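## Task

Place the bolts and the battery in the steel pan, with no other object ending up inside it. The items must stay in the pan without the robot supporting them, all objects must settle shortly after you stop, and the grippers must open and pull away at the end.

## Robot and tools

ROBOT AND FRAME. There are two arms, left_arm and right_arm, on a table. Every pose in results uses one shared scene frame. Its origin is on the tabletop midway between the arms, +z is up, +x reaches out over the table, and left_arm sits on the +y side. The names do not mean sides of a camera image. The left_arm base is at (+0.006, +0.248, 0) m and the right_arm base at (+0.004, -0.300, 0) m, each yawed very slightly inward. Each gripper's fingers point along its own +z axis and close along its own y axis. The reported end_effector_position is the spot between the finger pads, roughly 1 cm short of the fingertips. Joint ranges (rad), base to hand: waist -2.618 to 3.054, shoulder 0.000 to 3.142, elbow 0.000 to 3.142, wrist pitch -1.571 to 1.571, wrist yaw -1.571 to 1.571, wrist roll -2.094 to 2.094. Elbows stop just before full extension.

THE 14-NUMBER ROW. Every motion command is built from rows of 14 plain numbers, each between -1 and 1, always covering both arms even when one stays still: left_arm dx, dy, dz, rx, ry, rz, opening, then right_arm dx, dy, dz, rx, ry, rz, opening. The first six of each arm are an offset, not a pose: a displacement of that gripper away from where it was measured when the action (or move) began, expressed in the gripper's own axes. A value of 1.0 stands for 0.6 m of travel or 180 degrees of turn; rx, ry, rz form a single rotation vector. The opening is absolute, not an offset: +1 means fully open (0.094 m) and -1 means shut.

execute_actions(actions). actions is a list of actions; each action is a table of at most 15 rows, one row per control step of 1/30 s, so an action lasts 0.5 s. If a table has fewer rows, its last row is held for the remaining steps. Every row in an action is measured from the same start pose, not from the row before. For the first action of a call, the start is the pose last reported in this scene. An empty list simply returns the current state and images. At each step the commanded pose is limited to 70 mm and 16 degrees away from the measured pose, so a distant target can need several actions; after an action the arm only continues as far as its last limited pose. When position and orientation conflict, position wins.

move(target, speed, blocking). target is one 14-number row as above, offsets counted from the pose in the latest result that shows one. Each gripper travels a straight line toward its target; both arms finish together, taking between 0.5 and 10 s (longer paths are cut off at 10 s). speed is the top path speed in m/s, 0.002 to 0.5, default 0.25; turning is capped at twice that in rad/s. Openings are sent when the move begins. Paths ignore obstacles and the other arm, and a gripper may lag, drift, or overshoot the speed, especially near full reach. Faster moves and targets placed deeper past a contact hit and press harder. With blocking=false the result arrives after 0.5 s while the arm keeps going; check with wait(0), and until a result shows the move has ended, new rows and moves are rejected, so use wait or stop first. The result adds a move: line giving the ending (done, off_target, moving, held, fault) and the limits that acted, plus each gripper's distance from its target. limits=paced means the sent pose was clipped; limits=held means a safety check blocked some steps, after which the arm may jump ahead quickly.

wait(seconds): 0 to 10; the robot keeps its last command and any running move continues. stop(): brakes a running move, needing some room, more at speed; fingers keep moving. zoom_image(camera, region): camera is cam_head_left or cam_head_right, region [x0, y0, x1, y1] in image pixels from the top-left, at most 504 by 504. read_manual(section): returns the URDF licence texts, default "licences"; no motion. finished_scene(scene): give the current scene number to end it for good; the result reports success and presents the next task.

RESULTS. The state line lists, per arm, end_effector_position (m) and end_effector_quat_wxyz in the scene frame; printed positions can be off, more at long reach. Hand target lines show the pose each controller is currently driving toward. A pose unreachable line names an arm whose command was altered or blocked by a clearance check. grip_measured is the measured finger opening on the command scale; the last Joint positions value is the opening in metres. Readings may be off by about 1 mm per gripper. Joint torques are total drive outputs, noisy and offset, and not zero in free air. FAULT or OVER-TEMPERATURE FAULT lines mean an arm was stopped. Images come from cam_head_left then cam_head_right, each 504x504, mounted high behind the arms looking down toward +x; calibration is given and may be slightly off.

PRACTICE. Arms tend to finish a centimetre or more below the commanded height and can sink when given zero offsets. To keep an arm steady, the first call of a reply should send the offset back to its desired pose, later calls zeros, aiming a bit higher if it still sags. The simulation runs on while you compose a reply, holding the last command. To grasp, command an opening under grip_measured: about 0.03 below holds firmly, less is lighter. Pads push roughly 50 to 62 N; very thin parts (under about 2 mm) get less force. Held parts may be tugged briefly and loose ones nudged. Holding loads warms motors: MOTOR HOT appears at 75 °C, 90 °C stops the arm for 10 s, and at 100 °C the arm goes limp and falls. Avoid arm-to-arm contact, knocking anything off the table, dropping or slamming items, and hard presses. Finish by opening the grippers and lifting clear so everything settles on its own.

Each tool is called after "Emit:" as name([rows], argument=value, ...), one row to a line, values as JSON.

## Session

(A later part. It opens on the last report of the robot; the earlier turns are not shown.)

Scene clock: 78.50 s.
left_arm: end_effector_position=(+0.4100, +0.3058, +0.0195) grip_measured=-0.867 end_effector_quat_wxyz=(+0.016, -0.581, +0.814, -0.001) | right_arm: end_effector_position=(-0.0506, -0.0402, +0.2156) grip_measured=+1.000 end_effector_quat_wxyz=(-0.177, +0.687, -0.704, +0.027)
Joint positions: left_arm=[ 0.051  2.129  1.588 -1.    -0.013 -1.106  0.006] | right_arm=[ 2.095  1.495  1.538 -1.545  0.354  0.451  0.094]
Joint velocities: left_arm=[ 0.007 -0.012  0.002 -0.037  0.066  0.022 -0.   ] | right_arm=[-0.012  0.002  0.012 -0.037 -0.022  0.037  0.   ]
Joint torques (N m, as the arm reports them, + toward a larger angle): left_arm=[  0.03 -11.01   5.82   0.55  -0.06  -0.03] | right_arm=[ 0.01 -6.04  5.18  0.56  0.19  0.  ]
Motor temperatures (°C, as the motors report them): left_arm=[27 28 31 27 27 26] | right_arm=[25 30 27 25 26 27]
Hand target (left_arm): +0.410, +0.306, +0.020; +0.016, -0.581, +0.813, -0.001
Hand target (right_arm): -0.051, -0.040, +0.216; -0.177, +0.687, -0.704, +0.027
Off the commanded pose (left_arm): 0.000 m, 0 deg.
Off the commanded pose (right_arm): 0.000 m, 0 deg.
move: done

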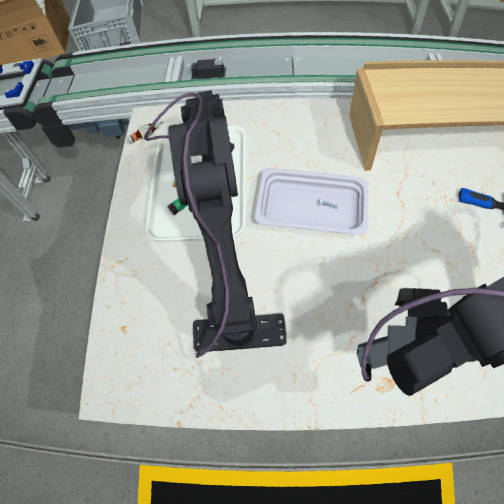

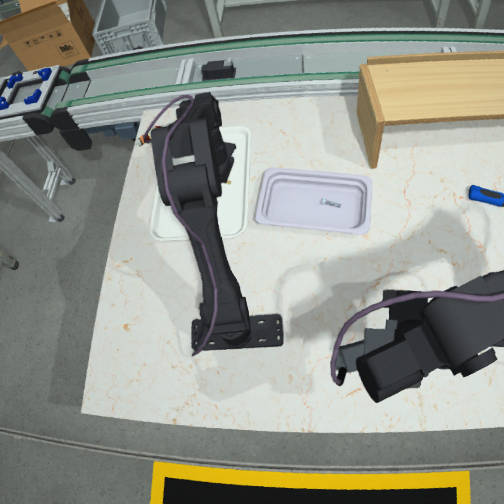

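Emit:
move(target=[0,0,0.018,0,0,0,-0.6,0,0,0,0,0,0,1], speed=0.03)

Emit:
move(target=[0,0,0,0,0,0,-0.92,0,0,0,0,0,0,1])

Emit:
move(target=[0,0,-0.14,0,0,0,-0.92,0,0,0,0,0,0,1])

Emit:
move(target=[0.375,0.06,0,0,0,0,-0.92,0,0,0,0,0,0,1], speed=0.3)

Scene clock: 82.47 s.
left_arm: end_effector_position=(+0.4160, +0.3067, +0.0198) grip_measured=-0.603 end_effector_quat_wxyz=(+0.027, -0.581, +0.813, -0.007) | right_arm: end_effector_position=(-0.0506, -0.0402, +0.2156) grip_measured=+1.000 end_effector_quat_wxyz=(-0.177, +0.687, -0.704, +0.027)
Joint positions: left_arm=[ 0.051  2.129  1.588 -0.975 -0.013 -1.106  0.019] | right_arm=[ 2.095  1.495  1.538 -1.545  0.354  0.451  0.094]
Joint velocities: left_arm=[-0.007 -0.002 -0.002 -0.007  0.037  0.007  0.   ] | right_arm=[-0.007  0.002  0.012 -0.022 -0.051 -0.051  0.   ]
Joint torques (N m, as the arm reports them, + toward a larger angle): left_arm=[  0.07 -10.04   4.11   0.72  -0.05  -0.03] | right_arm=[ 0.02 -6.06  5.19  0.55  0.19  0.01]
Motor temperatures (°C, as the motors report them): left_arm=[27 28 31 27 27 26] | right_arm=[25 30 27 25 26 27]
Hand target (left_arm): +0.410, +0.306, +0.009; +0.016, -0.581, +0.814, -0.001
Hand target (right_arm): -0.051, -0.040, +0.216; -0.177, +0.687, -0.704, +0.027
Off the commanded pose (left_arm): 0.012 m, 1 deg.
Off the commanded pose (right_arm): 0.000 m, 0 deg.
move: off_target (left_arm)

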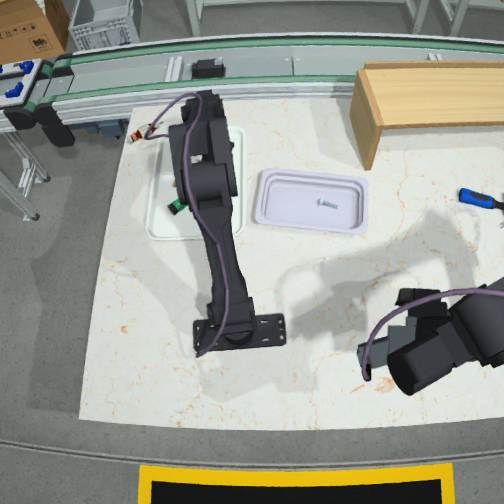

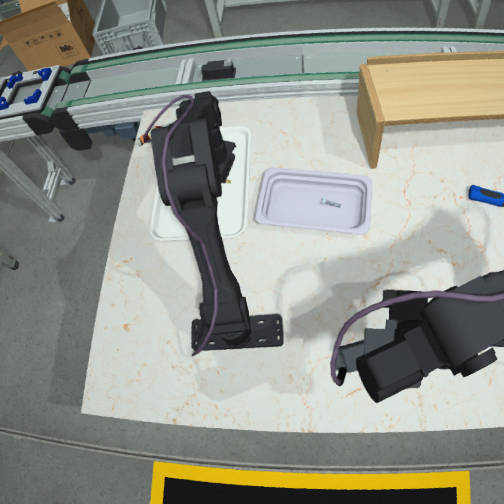

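Scene clock: 82.97 s.
left_arm: end_effector_position=(+0.4160, +0.3066, +0.0198) grip_measured=-0.872 end_effector_quat_wxyz=(+0.027, -0.581, +0.813, -0.007) | right_arm: end_effector_position=(-0.0506, -0.0402, +0.2156) grip_measured=+1.000 end_effector_quat_wxyz=(-0.177, +0.687, -0.704, +0.027)
Joint positions: left_arm=[ 0.051  2.129  1.588 -0.975 -0.012 -1.106  0.006] | right_arm=[ 2.095  1.495  1.538 -1.545  0.354  0.451  0.094]
Joint velocities: left_arm=[-0.017  0.022  0.002  0.007 -0.022 -0.022 -0.   ] | right_arm=[-0.007  0.017 -0.002 -0.037 -0.007  0.051  0.   ]
Joint torques (N m, as the arm reports them, + toward a larger angle): left_arm=[  0.07 -11.07   5.88   0.6   -0.05  -0.03] | right_arm=[ 0.03 -6.06  5.18  0.56  0.2   0.01]
Motor temperatures (°C, as the motors report them): left_arm=[27 29 31 27 27 26] | right_arm=[25 30 27 25 26 27]
Hand target (left_arm): +0.416, +0.307, +0.020; +0.027, -0.581, +0.813, -0.007
Hand target (right_arm): -0.051, -0.040, +0.216; -0.177, +0.687, -0.704, +0.027
Off the commanded pose (left_arm): 0.000 m, 0 deg.
Off the commanded pose (right_arm): 0.000 m, 0 deg.
move: done

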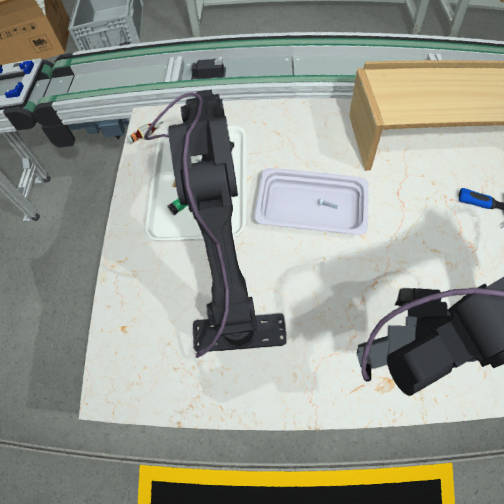

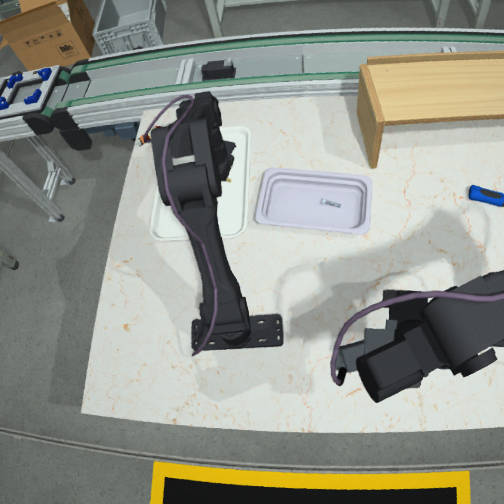

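Scene clock: 84.07 s.
left_arm: end_effector_position=(+0.4145, +0.3064, +0.1032) grip_measured=-0.872 end_effector_quat_wxyz=(+0.033, -0.581, +0.813, -0.011) | right_arm: end_effector_position=(-0.0506, -0.0402, +0.2156) grip_measured=+1.000 end_effector_quat_wxyz=(-0.177, +0.687, -0.704, +0.027)
Joint positions: left_arm=[ 0.051  2.057  1.813 -1.258 -0.012 -1.106  0.006] | right_arm=[ 2.095  1.495  1.538 -1.545  0.354  0.451  0.094]
Joint velocities: left_arm=[-0.002 -0.007 -0.012 -0.007 -0.007 -0.066  0.001] | right_arm=[-0.012  0.007  0.002 -0.051  0.007 -0.037  0.   ]
Joint torques (N m, as the arm reports them, + toward a larger angle): left_arm=[  0.01 -10.22   7.18   0.45  -0.05  -0.04] | right_arm=[ 0.02 -6.03  5.16  0.56  0.19  0.  ]
Motor temperatures (°C, as the motors report them): left_arm=[27 29 31 27 27 26] | right_arm=[25 30 27 25 26 27]
Hand target (left_arm): +0.413, +0.306, +0.104; +0.027, -0.581, +0.813, -0.008
Hand target (right_arm): -0.051, -0.040, +0.216; -0.177, +0.687, -0.704, +0.027
Off the commanded pose (left_arm): 0.003 m, 1 deg.
Off the commanded pose (right_arm): 0.000 m, 0 deg.
move: done

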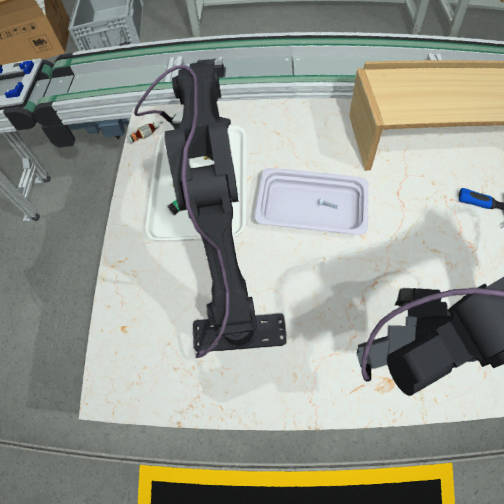

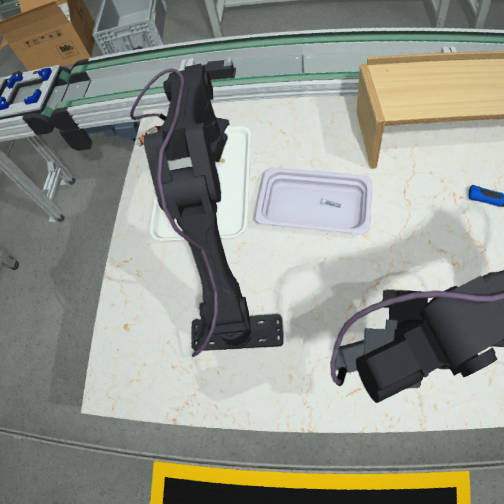

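Scene clock: 85.53 s.
left_arm: end_effector_position=(+0.3117, +0.0949, +0.0958) grip_measured=-0.872 end_effector_quat_wxyz=(+0.024, -0.576, +0.817, -0.016) | right_arm: end_effector_position=(-0.0506, -0.0402, +0.2156) grip_measured=+1.000 end_effector_quat_wxyz=(-0.177, +0.687, -0.704, +0.027)
Joint positions: left_arm=[-0.565  1.797  1.429 -1.152 -0.029 -1.709  0.006] | right_arm=[ 2.095  1.495  1.538 -1.545  0.354  0.451  0.094]
Joint velocities: left_arm=[-0.007 -0.012  0.002  0.007 -0.037 -0.066  0.   ] | right_arm=[0.002 0.002 0.002 0.007 0.007 0.022 0.   ]
Joint torques (N m, as the arm reports them, + toward a larger angle): left_arm=[ 0.45 -9.65  4.64  0.69 -0.19 -0.09] | right_arm=[ 0.02 -6.05  5.2   0.56  0.19  0.01]
Motor temperatures (°C, as the motors report them): left_arm=[27 29 31 27 27 26] | right_arm=[25 30 27 25 26 27]
Hand target (left_arm): +0.311, +0.099, +0.097; +0.031, -0.581, +0.813, -0.017
Hand target (right_arm): -0.051, -0.040, +0.216; -0.177, +0.687, -0.704, +0.027
Off the commanded pose (left_arm): 0.012 m, 1 deg.
Off the commanded pose (right_arm): 0.000 m, 0 deg.
move: off_target (left_arm)

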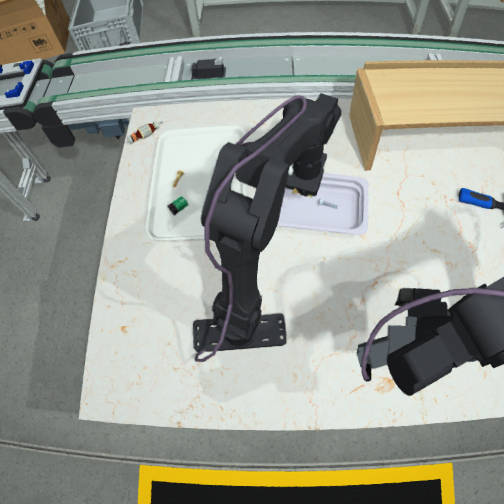

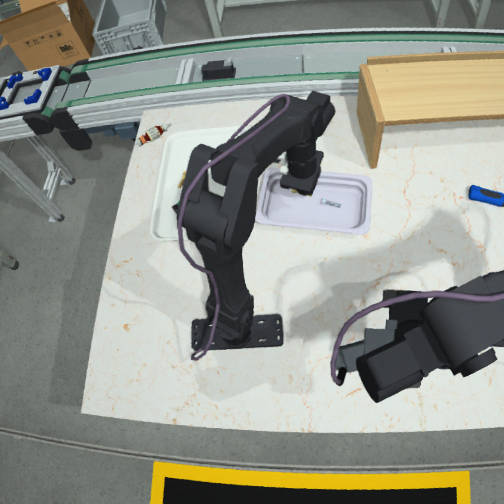

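Emit:
move(target=[0,0.035,0.123,0,0,0,-0.92,0,0,0,0,0,0,1], speed=0.12)

Emit:
move(target=[0,0,0,0,0,0,-0.5,0,0,0,0,0,0,1])

Emit:
move(target=[0,0,-0.13,0,0,0,-0.5,0,0,0,0,0,0,1])

Scene clock: 89.30 s.
left_arm: end_effector_position=(+0.2994, +0.1014, +0.0287) grip_measured=-0.872 end_effector_quat_wxyz=(+0.029, -0.577, +0.816, -0.024) | right_arm: end_effector_position=(-0.0506, -0.0402, +0.2156) grip_measured=+1.000 end_effector_quat_wxyz=(-0.177, +0.687, -0.704, +0.027)
Joint positions: left_arm=[-0.565  1.797  1.151 -0.857 -0.029 -1.712  0.006] | right_arm=[ 2.095  1.495  1.538 -1.545  0.354  0.451  0.094]
Joint velocities: left_arm=[-0.002 -0.007  0.002 -0.007 -0.081 -0.022  0.001] | right_arm=[-0.002  0.012 -0.012 -0.007 -0.051  0.051  0.   ]
Joint torques (N m, as the arm reports them, + toward a larger angle): left_arm=[-0.34 -6.99  4.55  0.72 -0.06 -0.06] | right_arm=[ 0.02 -6.04  5.16  0.56  0.19  0.01]
Motor temperatures (°C, as the motors report them): left_arm=[27 29 31 27 27 26] | right_arm=[25 30 27 25 26 27]
Hand target (left_arm): +0.295, +0.102, +0.021; +0.024, -0.576, +0.817, -0.016
Hand target (right_arm): -0.051, -0.040, +0.216; -0.177, +0.687, -0.704, +0.027
Off the commanded pose (left_arm): 0.008 m, 1 deg.
Off the commanded pose (right_arm): 0.000 m, 0 deg.
move: done

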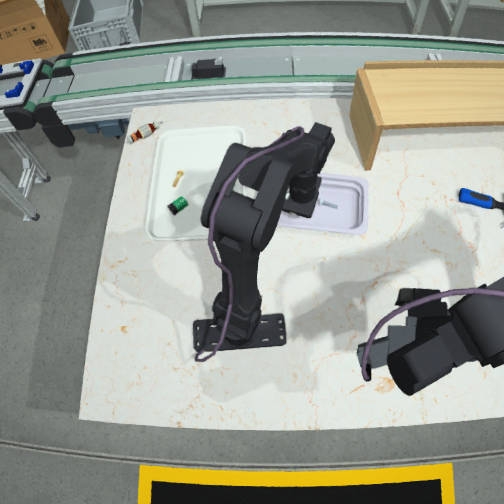

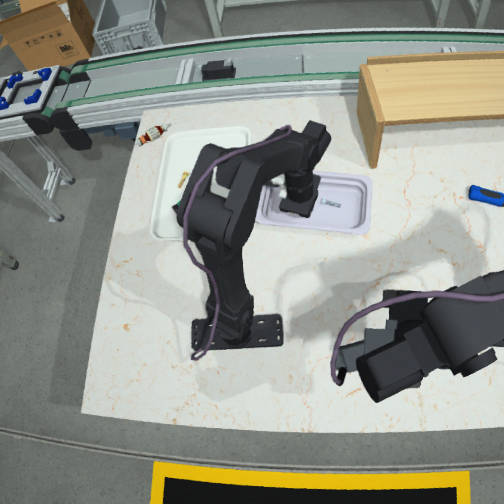

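Scene clock: 89.80 s.
left_arm: end_effector_position=(+0.2995, +0.1014, +0.0287) grip_measured=-0.503 end_effector_quat_wxyz=(+0.029, -0.577, +0.816, -0.024) | right_arm: end_effector_position=(-0.0506, -0.0402, +0.2156) grip_measured=+1.000 end_effector_quat_wxyz=(-0.177, +0.687, -0.704, +0.027)
Joint positions: left_arm=[-0.565  1.797  1.151 -0.856 -0.029 -1.712  0.023] | right_arm=[ 2.095  1.495  1.538 -1.545  0.354  0.451  0.094]
Joint velocities: left_arm=[-0.002 -0.017 -0.007  0.007 -0.051 -0.022  0.   ] | right_arm=[-0.012 -0.017 -0.012  0.007 -0.022 -0.066  0.   ]
Joint torques (N m, as the arm reports them, + toward a larger angle): left_arm=[ 0.08 -7.96  5.72  0.64 -0.06 -0.03] | right_arm=[ 0.01 -6.05  5.19  0.56  0.2   0.01]
Motor temperatures (°C, as the motors report them): left_arm=[27 29 31 27 27 26] | right_arm=[25 30 27 25 26 27]
Hand target (left_arm): +0.299, +0.101, +0.029; +0.029, -0.577, +0.816, -0.024
Hand target (right_arm): -0.051, -0.040, +0.216; -0.177, +0.687, -0.704, +0.027
Off the commanded pose (left_arm): 0.000 m, 0 deg.
Off the commanded pose (right_arm): 0.000 m, 0 deg.
move: done

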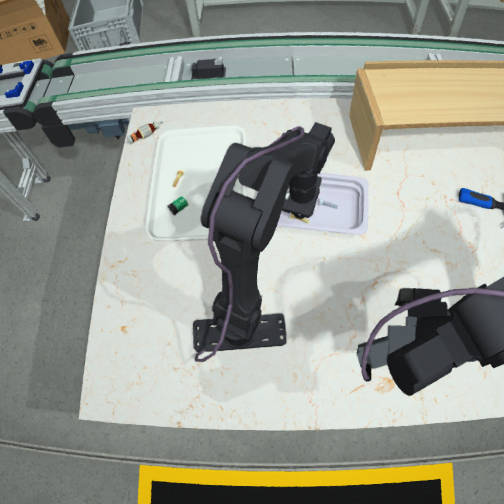

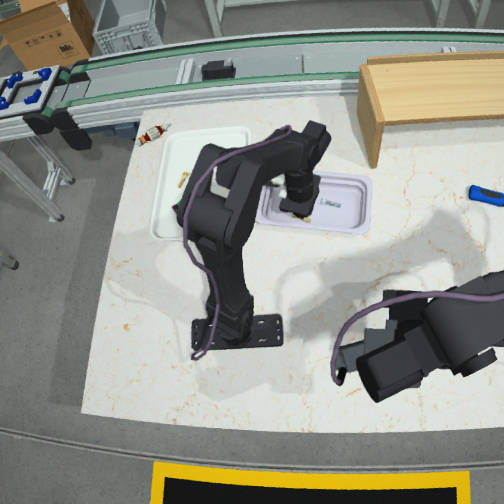

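Scene clock: 90.90 s.
left_arm: end_effector_position=(+0.2974, +0.1024, +0.1033) grip_measured=-0.503 end_effector_quat_wxyz=(+0.031, -0.577, +0.816, -0.028) | right_arm: end_effector_position=(-0.0506, -0.0402, +0.2156) grip_measured=+1.000 end_effector_quat_wxyz=(-0.177, +0.687, -0.704, +0.027)
Joint positions: left_arm=[-0.565  1.707  1.351 -1.136 -0.029 -1.712  0.023] | right_arm=[ 2.095  1.495  1.538 -1.545  0.354  0.451  0.094]
Joint velocities: left_arm=[ 0.012  0.007  0.007 -0.066 -0.037  0.095  0.   ] | right_arm=[-0.007  0.007  0.007 -0.066 -0.007 -0.051  0.   ]
Joint torques (N m, as the arm reports them, + toward a larger angle): left_arm=[-0.33 -7.68  7.19  0.42 -0.07 -0.09] | right_arm=[ 0.01 -6.04  5.17  0.56  0.19  0.  ]
Motor temperatures (°C, as the motors report them): left_arm=[27 29 31 27 27 26] | right_arm=[25 30 27 25 26 27]
Hand target (left_arm): +0.295, +0.102, +0.107; +0.029, -0.577, +0.816, -0.024
Hand target (right_arm): -0.051, -0.040, +0.216; -0.177, +0.687, -0.704, +0.027
Off the commanded pose (left_arm): 0.005 m, 1 deg.
Off the commanded pose (right_arm): 0.000 m, 0 deg.
move: done

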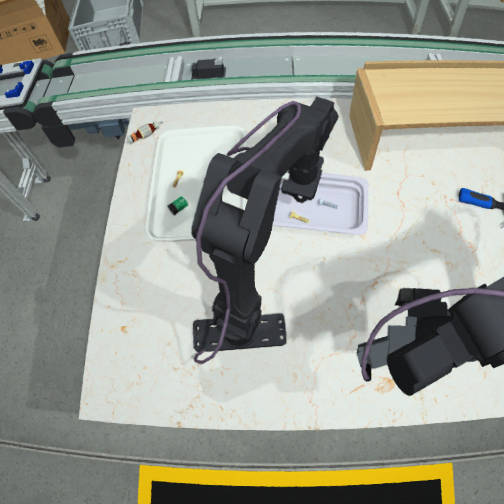

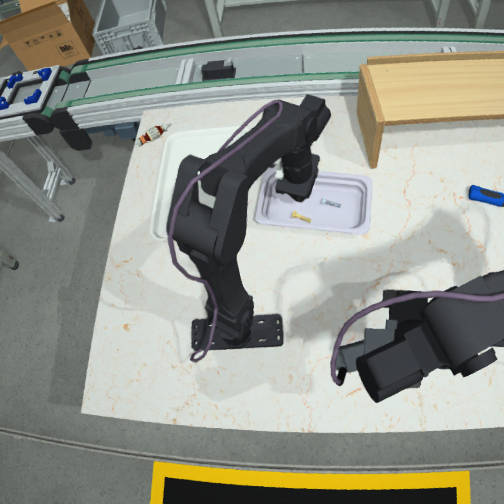

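Emit:
move(target=[-0.555,0.005,0.057,-0.017,0.0245,0.475,0.3,0,0,0,0,0,0,1], speed=0.4)

Emit:
zoom_image(camera="cam_head_right", region=[120, 100, 260, 240])

Scene clock: 98.50 s.
left_arm: end_effector_position=(+0.4028, +0.4243, +0.0733) grip_measured=+0.298 end_effector_quat_wxyz=(+0.003, +0.127, +0.992, +0.012) | right_arm: end_effector_position=(-0.0506, -0.0402, +0.2156) grip_measured=+1.000 end_effector_quat_wxyz=(-0.177, +0.687, -0.704, +0.027)
Joint positions: left_arm=[ 0.326  2.213  1.939 -1.28  -0.017  0.665  0.061] | right_arm=[ 2.095  1.495  1.538 -1.545  0.354  0.451  0.094]
Joint velocities: left_arm=[-0.007 -0.002 -0.002  0.037  0.007 -0.037 -0.001] | right_arm=[-0.012  0.007 -0.007 -0.081  0.037 -0.051  0.   ]
Joint torques (N m, as the arm reports them, + toward a larger angle): left_arm=[  0.1  -10.42   7.69   0.33  -0.06   0.03] | right_arm=[ 0.03 -6.01  5.19  0.57  0.18  0.01]
Motor temperatures (°C, as the motors report them): left_arm=[27 29 31 27 27 26] | right_arm=[25 30 27 25 26 27]
Hand target (left_arm): +0.402, +0.425, +0.071; -0.005, +0.131, +0.991, +0.008
Hand target (right_arm): -0.051, -0.040, +0.216; -0.177, +0.687, -0.704, +0.027
Off the commanded pose (left_arm): 0.009 m, 1 deg.
Off the commanded pose (right_arm): 0.000 m, 0 deg.
move: done

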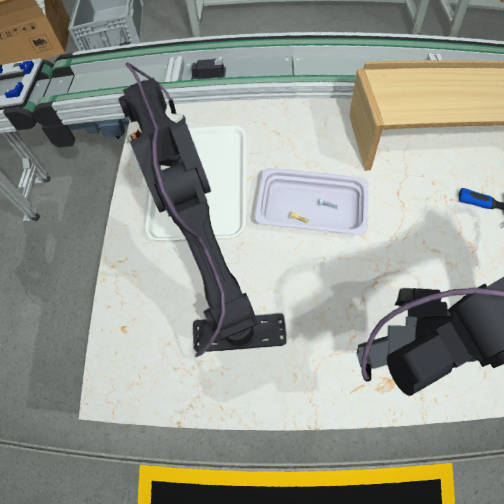

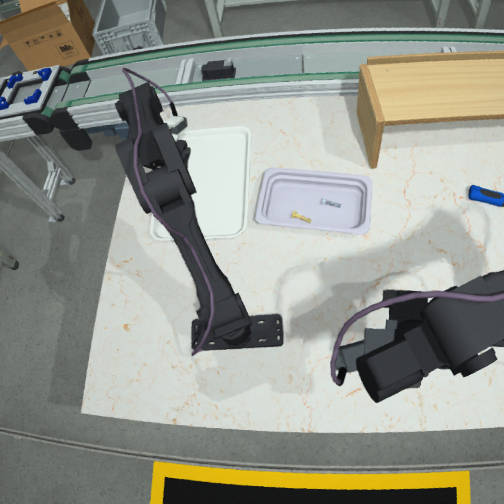

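Region (120, 100, 260, 240) of cam_head_right's 504x504 image, scaled by 3.600, with more detail than that image has.

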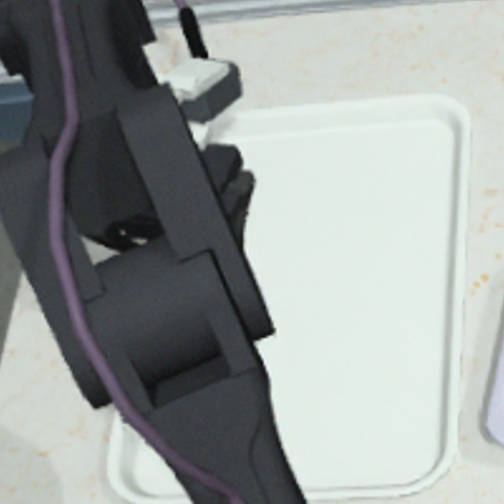

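Emit:
move(target=[-0.01,-0.018,0.108,0,0,0,0.3,0,0,0,0,0,0,1], speed=0.08)

Emit:
move(target=[0,0,0,0,0,0,-0.92,0,0,0,0,0,0,1])

Scene clock: 102.07 s.
left_arm: end_effector_position=(+0.4072, +0.4177, +0.0172) grip_measured=+0.298 end_effector_quat_wxyz=(+0.010, +0.126, +0.992, +0.015) | right_arm: end_effector_position=(-0.0506, -0.0402, +0.2156) grip_measured=+1.000 end_effector_quat_wxyz=(-0.177, +0.687, -0.704, +0.027)
Joint positions: left_arm=[ 0.308  2.237  1.753 -1.056 -0.017  0.643  0.061] | right_arm=[ 2.095  1.495  1.538 -1.545  0.354  0.451  0.094]
Joint velocities: left_arm=[-0.007 -0.012 -0.012  0.037  0.007  0.051 -0.   ] | right_arm=[ 0.007  0.007  0.007  0.022 -0.022 -0.037  0.   ]
Joint torques (N m, as the arm reports them, + toward a larger angle): left_arm=[ -0.71 -11.04   4.73   0.67  -0.05  -0.11] | right_arm=[ 0.02 -6.07  5.19  0.55  0.19  0.01]
Motor temperatures (°C, as the motors report them): left_arm=[27 29 31 27 27 26] | right_arm=[25 30 27 25 26 27]
Hand target (left_arm): +0.406, +0.413, +0.009; +0.003, +0.128, +0.992, +0.011
Hand target (right_arm): -0.051, -0.040, +0.216; -0.177, +0.687, -0.704, +0.027
Off the commanded pose (left_arm): 0.010 m, 1 deg.
Off the commanded pose (right_arm): 0.000 m, 0 deg.
move: done

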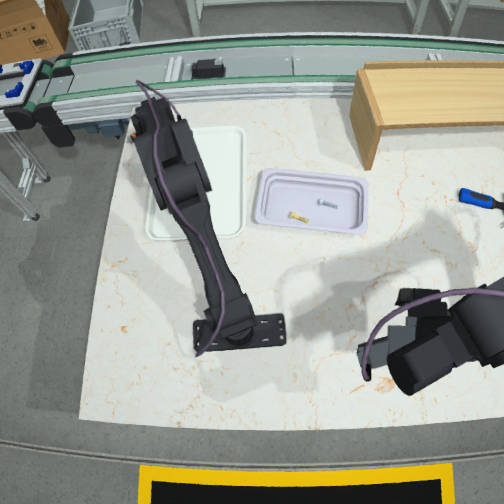

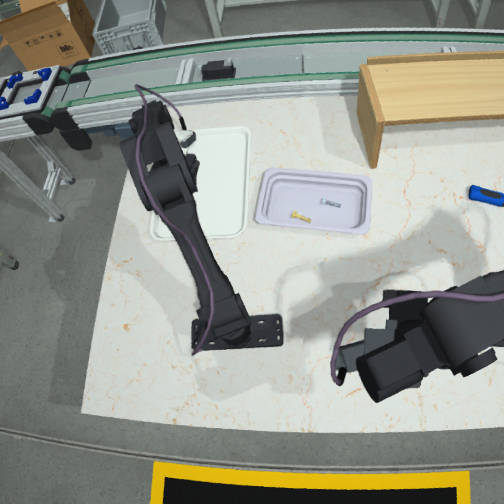

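Scene clock: 102.57 s.
left_arm: end_effector_position=(+0.4072, +0.4178, +0.0172) grip_measured=-0.869 end_effector_quat_wxyz=(+0.010, +0.126, +0.992, +0.015) | right_arm: end_effector_position=(-0.0506, -0.0402, +0.2156) grip_measured=+1.000 end_effector_quat_wxyz=(-0.177, +0.687, -0.704, +0.027)
Joint positions: left_arm=[ 0.308  2.237  1.753 -1.056 -0.017  0.643  0.006] | right_arm=[ 2.095  1.495  1.538 -1.545  0.354  0.451  0.094]
Joint velocities: left_arm=[ 0.007 -0.012 -0.007  0.066  0.007  0.066 -0.   ] | right_arm=[ 0.007 -0.002  0.007  0.066  0.081 -0.051  0.   ]
Joint torques (N m, as the arm reports them, + toward a larger angle): left_arm=[  0.08 -11.96   5.91   0.55  -0.05  -0.03] | right_arm=[ 0.05 -6.05  5.17  0.56  0.2   0.  ]
Motor temperatures (°C, as the motors report them): left_arm=[27 29 31 27 27 26] | right_arm=[25 30 27 25 26 27]
Hand target (left_arm): +0.407, +0.418, +0.017; +0.010, +0.125, +0.992, +0.015
Hand target (right_arm): -0.051, -0.040, +0.216; -0.177, +0.687, -0.704, +0.027
Off the commanded pose (left_arm): 0.000 m, 0 deg.
Off the commanded pose (right_arm): 0.000 m, 0 deg.
move: done

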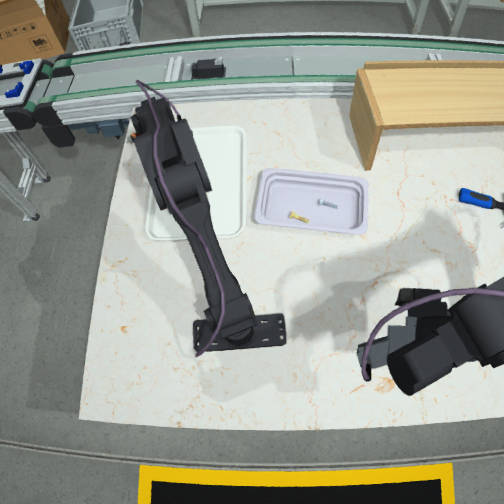

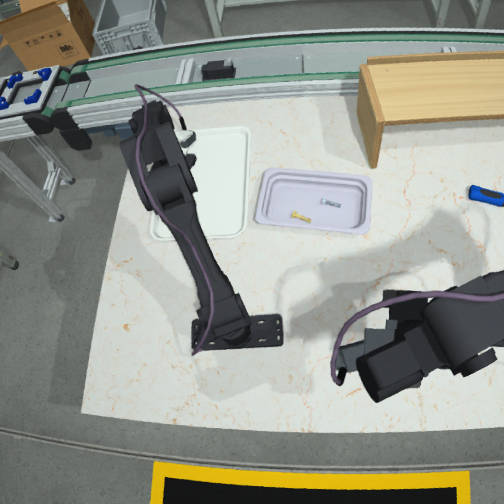

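Emit:
move(target=[0,0,-0.14,0,0,0,-0.92,0,0,0,0,0,0,1])

Emit:
move(target=[0,-0.54,-0.02,0,0,0.2,-0.92,0,0,0,0,0,0,1], speed=0.3)

Scene clock: 107.90 s.
left_arm: end_effector_position=(+0.4073, +0.4178, +0.1009) grip_measured=-0.869 end_effector_quat_wxyz=(+0.016, +0.125, +0.992, +0.019) | right_arm: end_effector_position=(-0.0506, -0.0402, +0.2156) grip_measured=+1.000 end_effector_quat_wxyz=(-0.177, +0.687, -0.704, +0.027)
Joint positions: left_arm=[ 0.308  2.188  2.007 -1.345 -0.017  0.643  0.006] | right_arm=[ 2.095  1.495  1.538 -1.545  0.354  0.451  0.094]
Joint velocities: left_arm=[ 0.007 -0.007  0.017  0.022 -0.007 -0.081 -0.001] | right_arm=[-0.017  0.002 -0.007 -0.066 -0.007  0.066  0.   ]
Joint torques (N m, as the arm reports them, + toward a larger angle): left_arm=[ -0.05 -11.04   7.3    0.39  -0.05  -0.05] | right_arm=[ 0.04 -6.08  5.18  0.56  0.18  0.  ]
Motor temperatures (°C, as the motors report them): left_arm=[27 30 31 27 27 26] | right_arm=[25 30 27 25 26 27]
Hand target (left_arm): +0.406, +0.417, +0.101; +0.010, +0.126, +0.992, +0.015
Hand target (right_arm): -0.051, -0.040, +0.216; -0.177, +0.687, -0.704, +0.027
Off the commanded pose (left_arm): 0.003 m, 1 deg.
Off the commanded pose (right_arm): 0.000 m, 0 deg.
move: done

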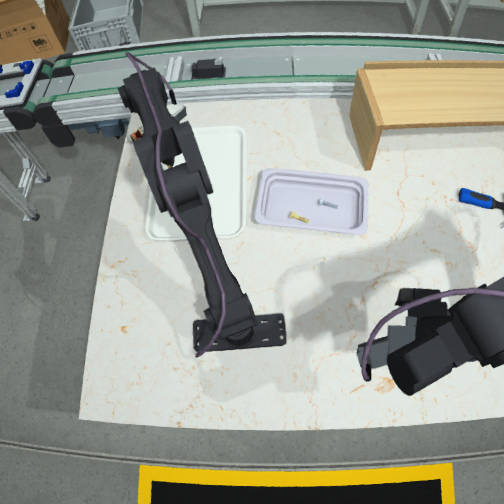

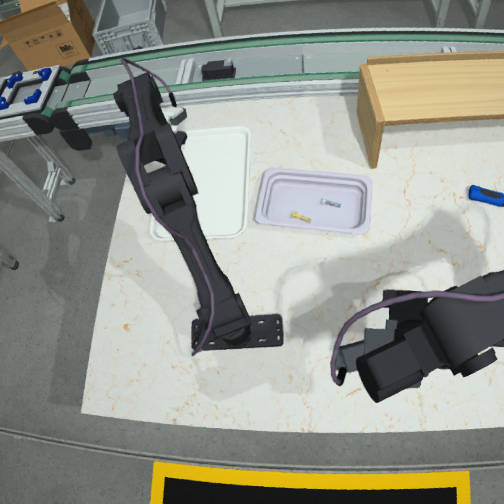

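Scene clock: 109.50 s.
left_arm: end_effector_position=(+0.3251, +0.0967, +0.1039) grip_measured=-0.869 end_effector_quat_wxyz=(+0.012, +0.433, +0.901, +0.015) | right_arm: end_effector_position=(-0.0506, -0.0402, +0.2156) grip_measured=+1.000 end_effector_quat_wxyz=(-0.177, +0.687, -0.704, +0.027)
Joint positions: left_arm=[-0.544  1.863  1.546 -1.231 -0.03   0.436  0.006] | right_arm=[ 2.095  1.495  1.538 -1.545  0.354  0.451  0.094]
Joint velocities: left_arm=[ 0.002 -0.017 -0.022 -0.037  0.051 -0.125 -0.001] | right_arm=[-0.002  0.007  0.002 -0.037 -0.037  0.022  0.   ]
Joint torques (N m, as the arm reports them, + toward a larger angle): left_arm=[ 0.75 -7.85  8.09  0.49 -0.11 -0.08] | right_arm=[ 0.01 -6.05  5.18  0.56  0.2   0.01]
Motor temperatures (°C, as the motors report them): left_arm=[27 30 31 27 27 26] | right_arm=[25 30 27 25 26 27]
Hand target (left_arm): +0.332, +0.097, +0.106; +0.016, +0.426, +0.905, +0.017
Hand target (right_arm): -0.051, -0.040, +0.216; -0.177, +0.687, -0.704, +0.027
Off the commanded pose (left_arm): 0.009 m, 1 deg.
Off the commanded pose (right_arm): 0.000 m, 0 deg.
move: done

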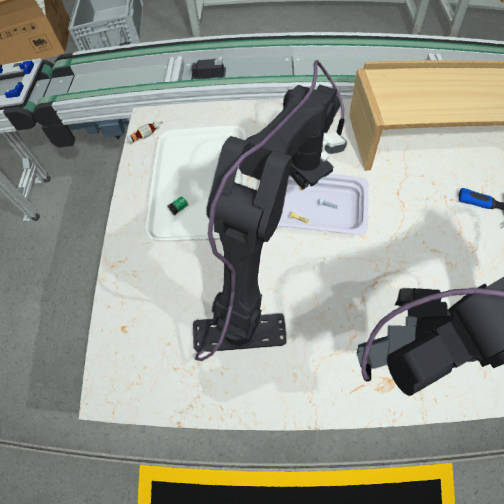

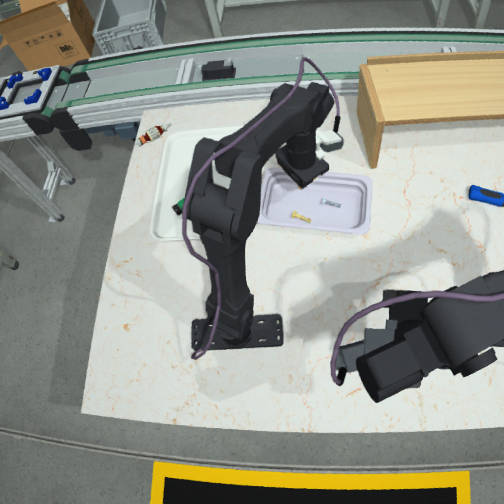

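Emit:
move(target=[0,0,0.145,0,0,0,-0.92,0,0,0,0,0,0,1], speed=0.12)

Emit:
move(target=[0,0,0,0,0,0,-0.5,0,0,0,0,0,0,1])

Emit:
move(target=[0,0,-0.13,0,0,0,-0.5,0,0,0,0,0,0,1])

Emit:
move(target=[0.394,0.307,0.04,0,0,0,0.5,0,0,0,0,0,0,1], speed=0.35)

Scene clock: 115.60 s.
left_arm: end_effector_position=(+0.3281, +0.0952, +0.0230) grip_measured=-0.869 end_effector_quat_wxyz=(+0.017, +0.433, +0.901, +0.015) | right_arm: end_effector_position=(-0.0506, -0.0402, +0.2156) grip_measured=+1.000 end_effector_quat_wxyz=(-0.177, +0.687, -0.704, +0.027)
Joint positions: left_arm=[-0.544  1.936  1.314 -0.916 -0.03   0.436  0.006] | right_arm=[ 2.095  1.495  1.538 -1.545  0.354  0.451  0.094]
Joint velocities: left_arm=[ 0.002 -0.002 -0.012 -0.022 -0.022 -0.037  0.001] | right_arm=[ 0.002 -0.002 -0.002 -0.007 -0.007  0.022  0.   ]
Joint torques (N m, as the arm reports them, + toward a larger angle): left_arm=[ 0.47 -8.53  4.63  0.68 -0.06  0.02] | right_arm=[ 0.02 -6.06  5.18  0.56  0.2   0.01]
Motor temperatures (°C, as the motors report them): left_arm=[27 29 31 27 27 26] | right_arm=[25 30 27 25 26 27]
Hand target (left_arm): +0.327, +0.098, +0.017; +0.012, +0.433, +0.901, +0.015
Hand target (right_arm): -0.051, -0.040, +0.216; -0.177, +0.687, -0.704, +0.027
Off the commanded pose (left_arm): 0.007 m, 1 deg.
Off the commanded pose (right_arm): 0.000 m, 0 deg.
move: done

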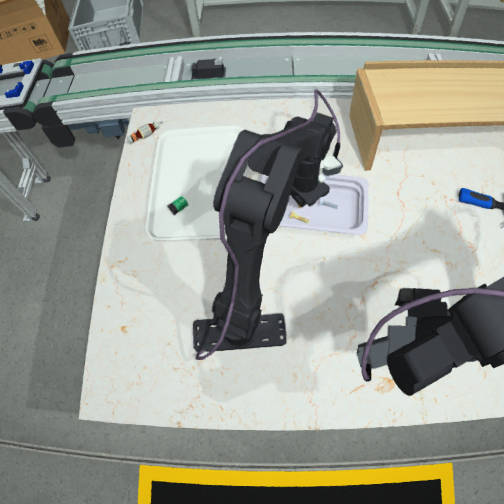

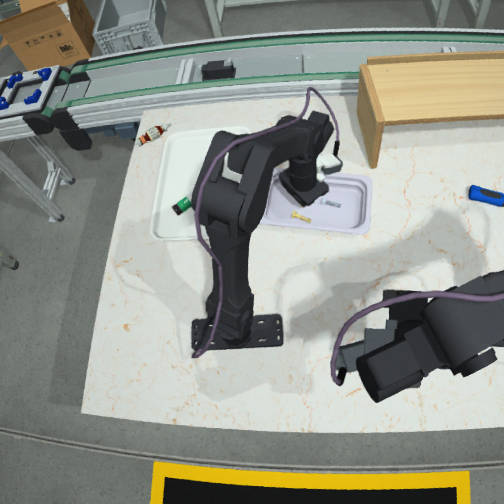

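Scene clock: 116.10 s.
left_arm: end_effector_position=(+0.3281, +0.0952, +0.0230) grip_measured=-0.503 end_effector_quat_wxyz=(+0.017, +0.433, +0.901, +0.015) | right_arm: end_effector_position=(-0.0506, -0.0402, +0.2156) grip_measured=+1.000 end_effector_quat_wxyz=(-0.177, +0.687, -0.704, +0.027)
Joint positions: left_arm=[-0.544  1.936  1.314 -0.916 -0.03   0.436  0.023] | right_arm=[ 2.095  1.495  1.538 -1.545  0.354  0.451  0.094]
Joint velocities: left_arm=[-0.012  0.007 -0.012  0.007  0.066  0.007 -0.   ] | right_arm=[ 0.007 -0.012 -0.007 -0.037 -0.022 -0.022  0.   ]
Joint torques (N m, as the arm reports them, + toward a larger angle): left_arm=[ 0.07 -9.23  5.7   0.56 -0.06 -0.03] | right_arm=[ 0.   -6.07  5.18  0.56  0.19  0.  ]
Motor temperatures (°C, as the motors report them): left_arm=[27 29 31 27 27 26] | right_arm=[25 30 27 25 26 27]
Hand target (left_arm): +0.328, +0.095, +0.023; +0.017, +0.433, +0.901, +0.015
Hand target (right_arm): -0.051, -0.040, +0.216; -0.177, +0.687, -0.704, +0.027
Off the commanded pose (left_arm): 0.000 m, 0 deg.
Off the commanded pose (right_arm): 0.000 m, 0 deg.
move: done

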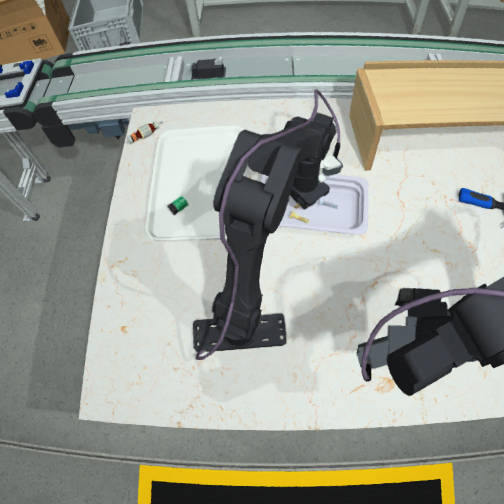

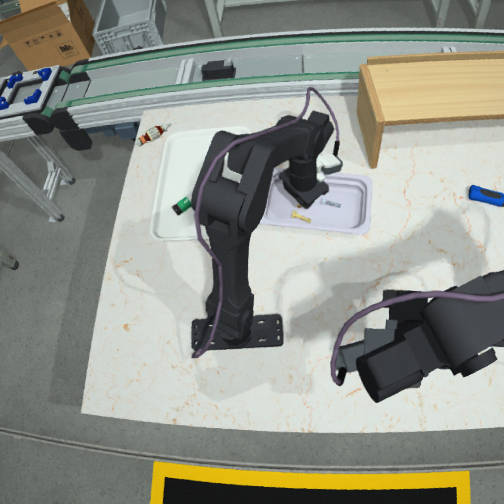

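Scene clock: 117.20 s.
left_arm: end_effector_position=(+0.3279, +0.0953, +0.0984) grip_measured=-0.503 end_effector_quat_wxyz=(+0.021, +0.433, +0.901, +0.015) | right_arm: end_effector_position=(-0.0506, -0.0402, +0.2156) grip_measured=+1.000 end_effector_quat_wxyz=(-0.177, +0.687, -0.704, +0.027)
Joint positions: left_arm=[-0.544  1.859  1.519 -1.189 -0.03   0.436  0.023] | right_arm=[ 2.095  1.495  1.538 -1.545  0.354  0.451  0.094]
Joint velocities: left_arm=[ 0.002 -0.012 -0.007 -0.022  0.007 -0.037  0.001] | right_arm=[-0.002  0.002  0.012  0.007 -0.022  0.037  0.   ]
Joint torques (N m, as the arm reports them, + toward a larger angle): left_arm=[-0.3  -8.68  7.06  0.39 -0.06 -0.08] | right_arm=[ 0.02 -6.07  5.17  0.56  0.19 -0.01]
Motor temperatures (°C, as the motors report them): left_arm=[27 29 31 27 27 26] | right_arm=[25 30 27 25 26 27]
Hand target (left_arm): +0.326, +0.094, +0.101; +0.017, +0.433, +0.901, +0.015
Hand target (right_arm): -0.051, -0.040, +0.216; -0.177, +0.687, -0.704, +0.027
Off the commanded pose (left_arm): 0.004 m, 0 deg.
Off the commanded pose (right_arm): 0.000 m, 0 deg.
move: done

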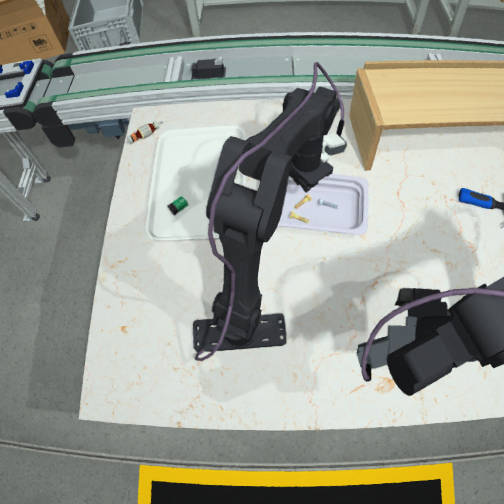

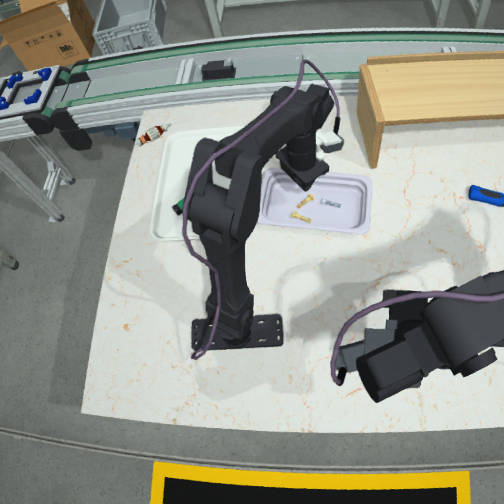

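Scene clock: 118.77 s.
left_arm: end_effector_position=(+0.3137, +0.4027, +0.0757) grip_measured=+0.497 end_effector_quat_wxyz=(+0.008, +0.427, +0.904, +0.022) | right_arm: end_effector_position=(-0.0506, -0.0402, +0.2156) grip_measured=+1.000 end_effector_quat_wxyz=(-0.177, +0.687, -0.704, +0.027)
Joint positions: left_arm=[ 0.372  1.824  1.383 -1.085 -0.015  1.338  0.07 ] | right_arm=[ 2.095  1.495  1.538 -1.545  0.354  0.451  0.094]
Joint velocities: left_arm=[ 0.012 -0.002 -0.012  0.022 -0.007 -0.051 -0.   ] | right_arm=[-0.002 -0.012 -0.022 -0.095 -0.007  0.007  0.   ]
Joint torques (N m, as the arm reports them, + toward a larger angle): left_arm=[-0.31 -7.49  7.61  0.55  0.06  0.04] | right_arm=[ 0.01 -6.05  5.17  0.56  0.19  0.01]
Motor temperatures (°C, as the motors report them): left_arm=[27 29 31 27 27 26] | right_arm=[25 30 27 25 26 27]
Hand target (left_arm): +0.320, +0.402, +0.077; +0.014, +0.433, +0.901, +0.021
Hand target (right_arm): -0.051, -0.040, +0.216; -0.177, +0.687, -0.704, +0.027
Off the commanded pose (left_arm): 0.014 m, 2 deg.
Off the commanded pose (right_arm): 0.000 m, 0 deg.
move: off_target (left_arm)

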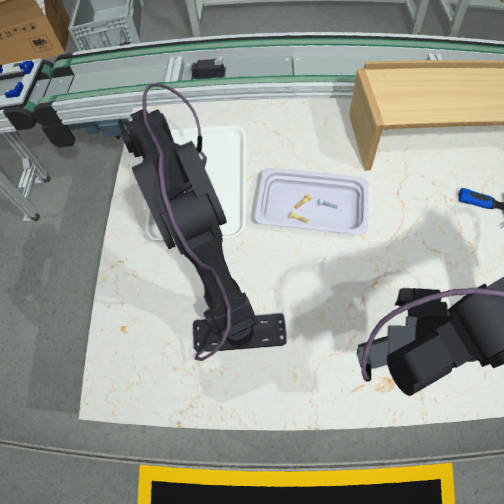

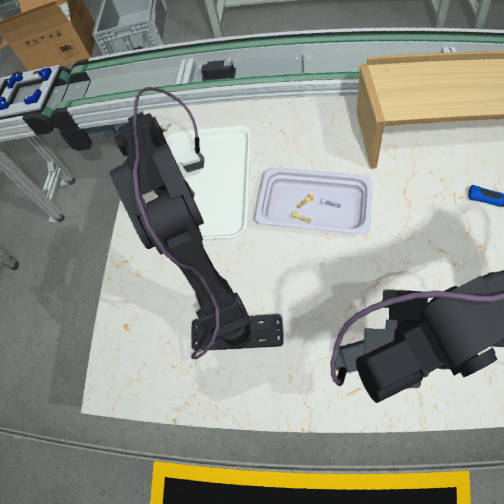

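Battery is ~26 mm wide → grip around −0.45.

Emit:
move(target=[-0.008,0.01,0.103,0,0,0,0.5,0,0,0,0,0,0,1], speed=0.08)

Emit:
move(target=[0,0,0,0,0,0,-0.7,0,0,0,0,0,0,1])

Scene clock: 122.53 s.
left_arm: end_effector_position=(+0.3259, +0.4085, +0.0222) grip_measured=+0.497 end_effector_quat_wxyz=(+0.015, +0.426, +0.904, +0.030) | right_arm: end_effector_position=(-0.0506, -0.0402, +0.2156) grip_measured=+1.000 end_effector_quat_wxyz=(-0.177, +0.687, -0.704, +0.027)
Joint positions: left_arm=[ 0.372  1.915  1.28  -0.871 -0.014  1.336  0.07 ] | right_arm=[ 2.095  1.495  1.538 -1.545  0.354  0.451  0.094]
Joint velocities: left_arm=[ 0.002 -0.002  0.002 -0.066  0.037  0.007 -0.   ] | right_arm=[ 0.002  0.007 -0.012  0.022  0.022  0.007  0.   ]
Joint torques (N m, as the arm reports them, + toward a larger angle): left_arm=[-0.56 -8.14  4.46  0.71 -0.06 -0.09] | right_arm=[ 0.02 -6.04  5.18  0.56  0.19  0.01]
Motor temperatures (°C, as the motors report them): left_arm=[27 29 31 27 27 26] | right_arm=[25 30 27 25 26 27]
Hand target (left_arm): +0.323, +0.404, +0.014; +0.008, +0.427, +0.904, +0.022
Hand target (right_arm): -0.051, -0.040, +0.216; -0.177, +0.687, -0.704, +0.027
Off the commanded pose (left_arm): 0.009 m, 1 deg.
Off the commanded pose (right_arm): 0.000 m, 0 deg.
move: done

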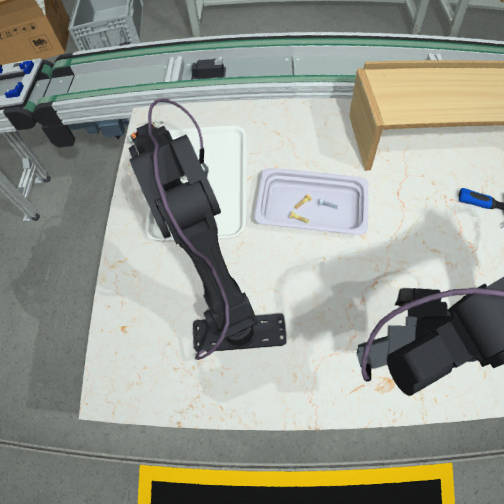

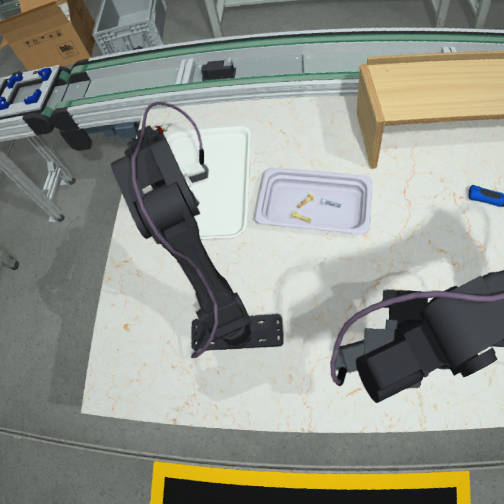

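Scene clock: 123.03 s.
left_arm: end_effector_position=(+0.3260, +0.4087, +0.0222) grip_measured=-0.456 end_effector_quat_wxyz=(+0.015, +0.426, +0.904, +0.030) | right_arm: end_effector_position=(-0.0506, -0.0402, +0.2156) grip_measured=+1.000 end_effector_quat_wxyz=(-0.177, +0.687, -0.704, +0.027)
Joint positions: left_arm=[ 0.372  1.915  1.28  -0.87  -0.015  1.336  0.026] | right_arm=[ 2.095  1.495  1.538 -1.545  0.354  0.451  0.094]
Joint velocities: left_arm=[ 0.002 -0.002 -0.002 -0.007 -0.051 -0.037  0.001] | right_arm=[-0.012 -0.012 -0.007 -0.007 -0.022  0.007  0.   ]
Joint torques (N m, as the arm reports them, + toward a larger angle): left_arm=[ 0.07 -9.07  5.73  0.62 -0.04 -0.03] | right_arm=[ 0.03 -6.06  5.19  0.56  0.19  0.  ]
Motor temperatures (°C, as the motors report them): left_arm=[27 29 31 27 27 26] | right_arm=[25 30 27 25 26 27]
Hand target (left_arm): +0.326, +0.409, +0.022; +0.015, +0.426, +0.904, +0.030
Hand target (right_arm): -0.051, -0.040, +0.216; -0.177, +0.687, -0.704, +0.027
Off the commanded pose (left_arm): 0.000 m, 0 deg.
Off the commanded pose (right_arm): 0.000 m, 0 deg.
move: done

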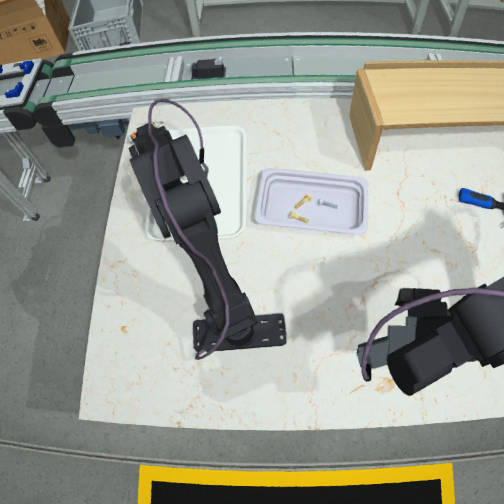

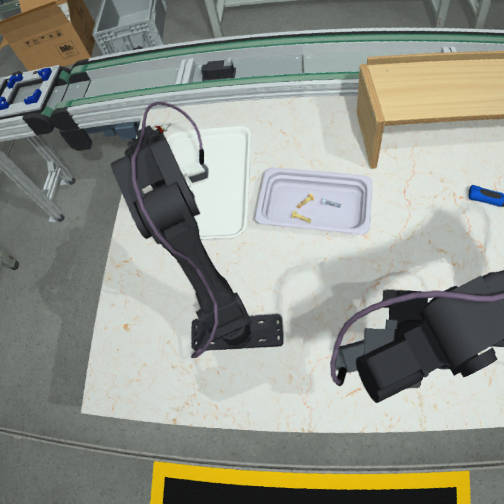

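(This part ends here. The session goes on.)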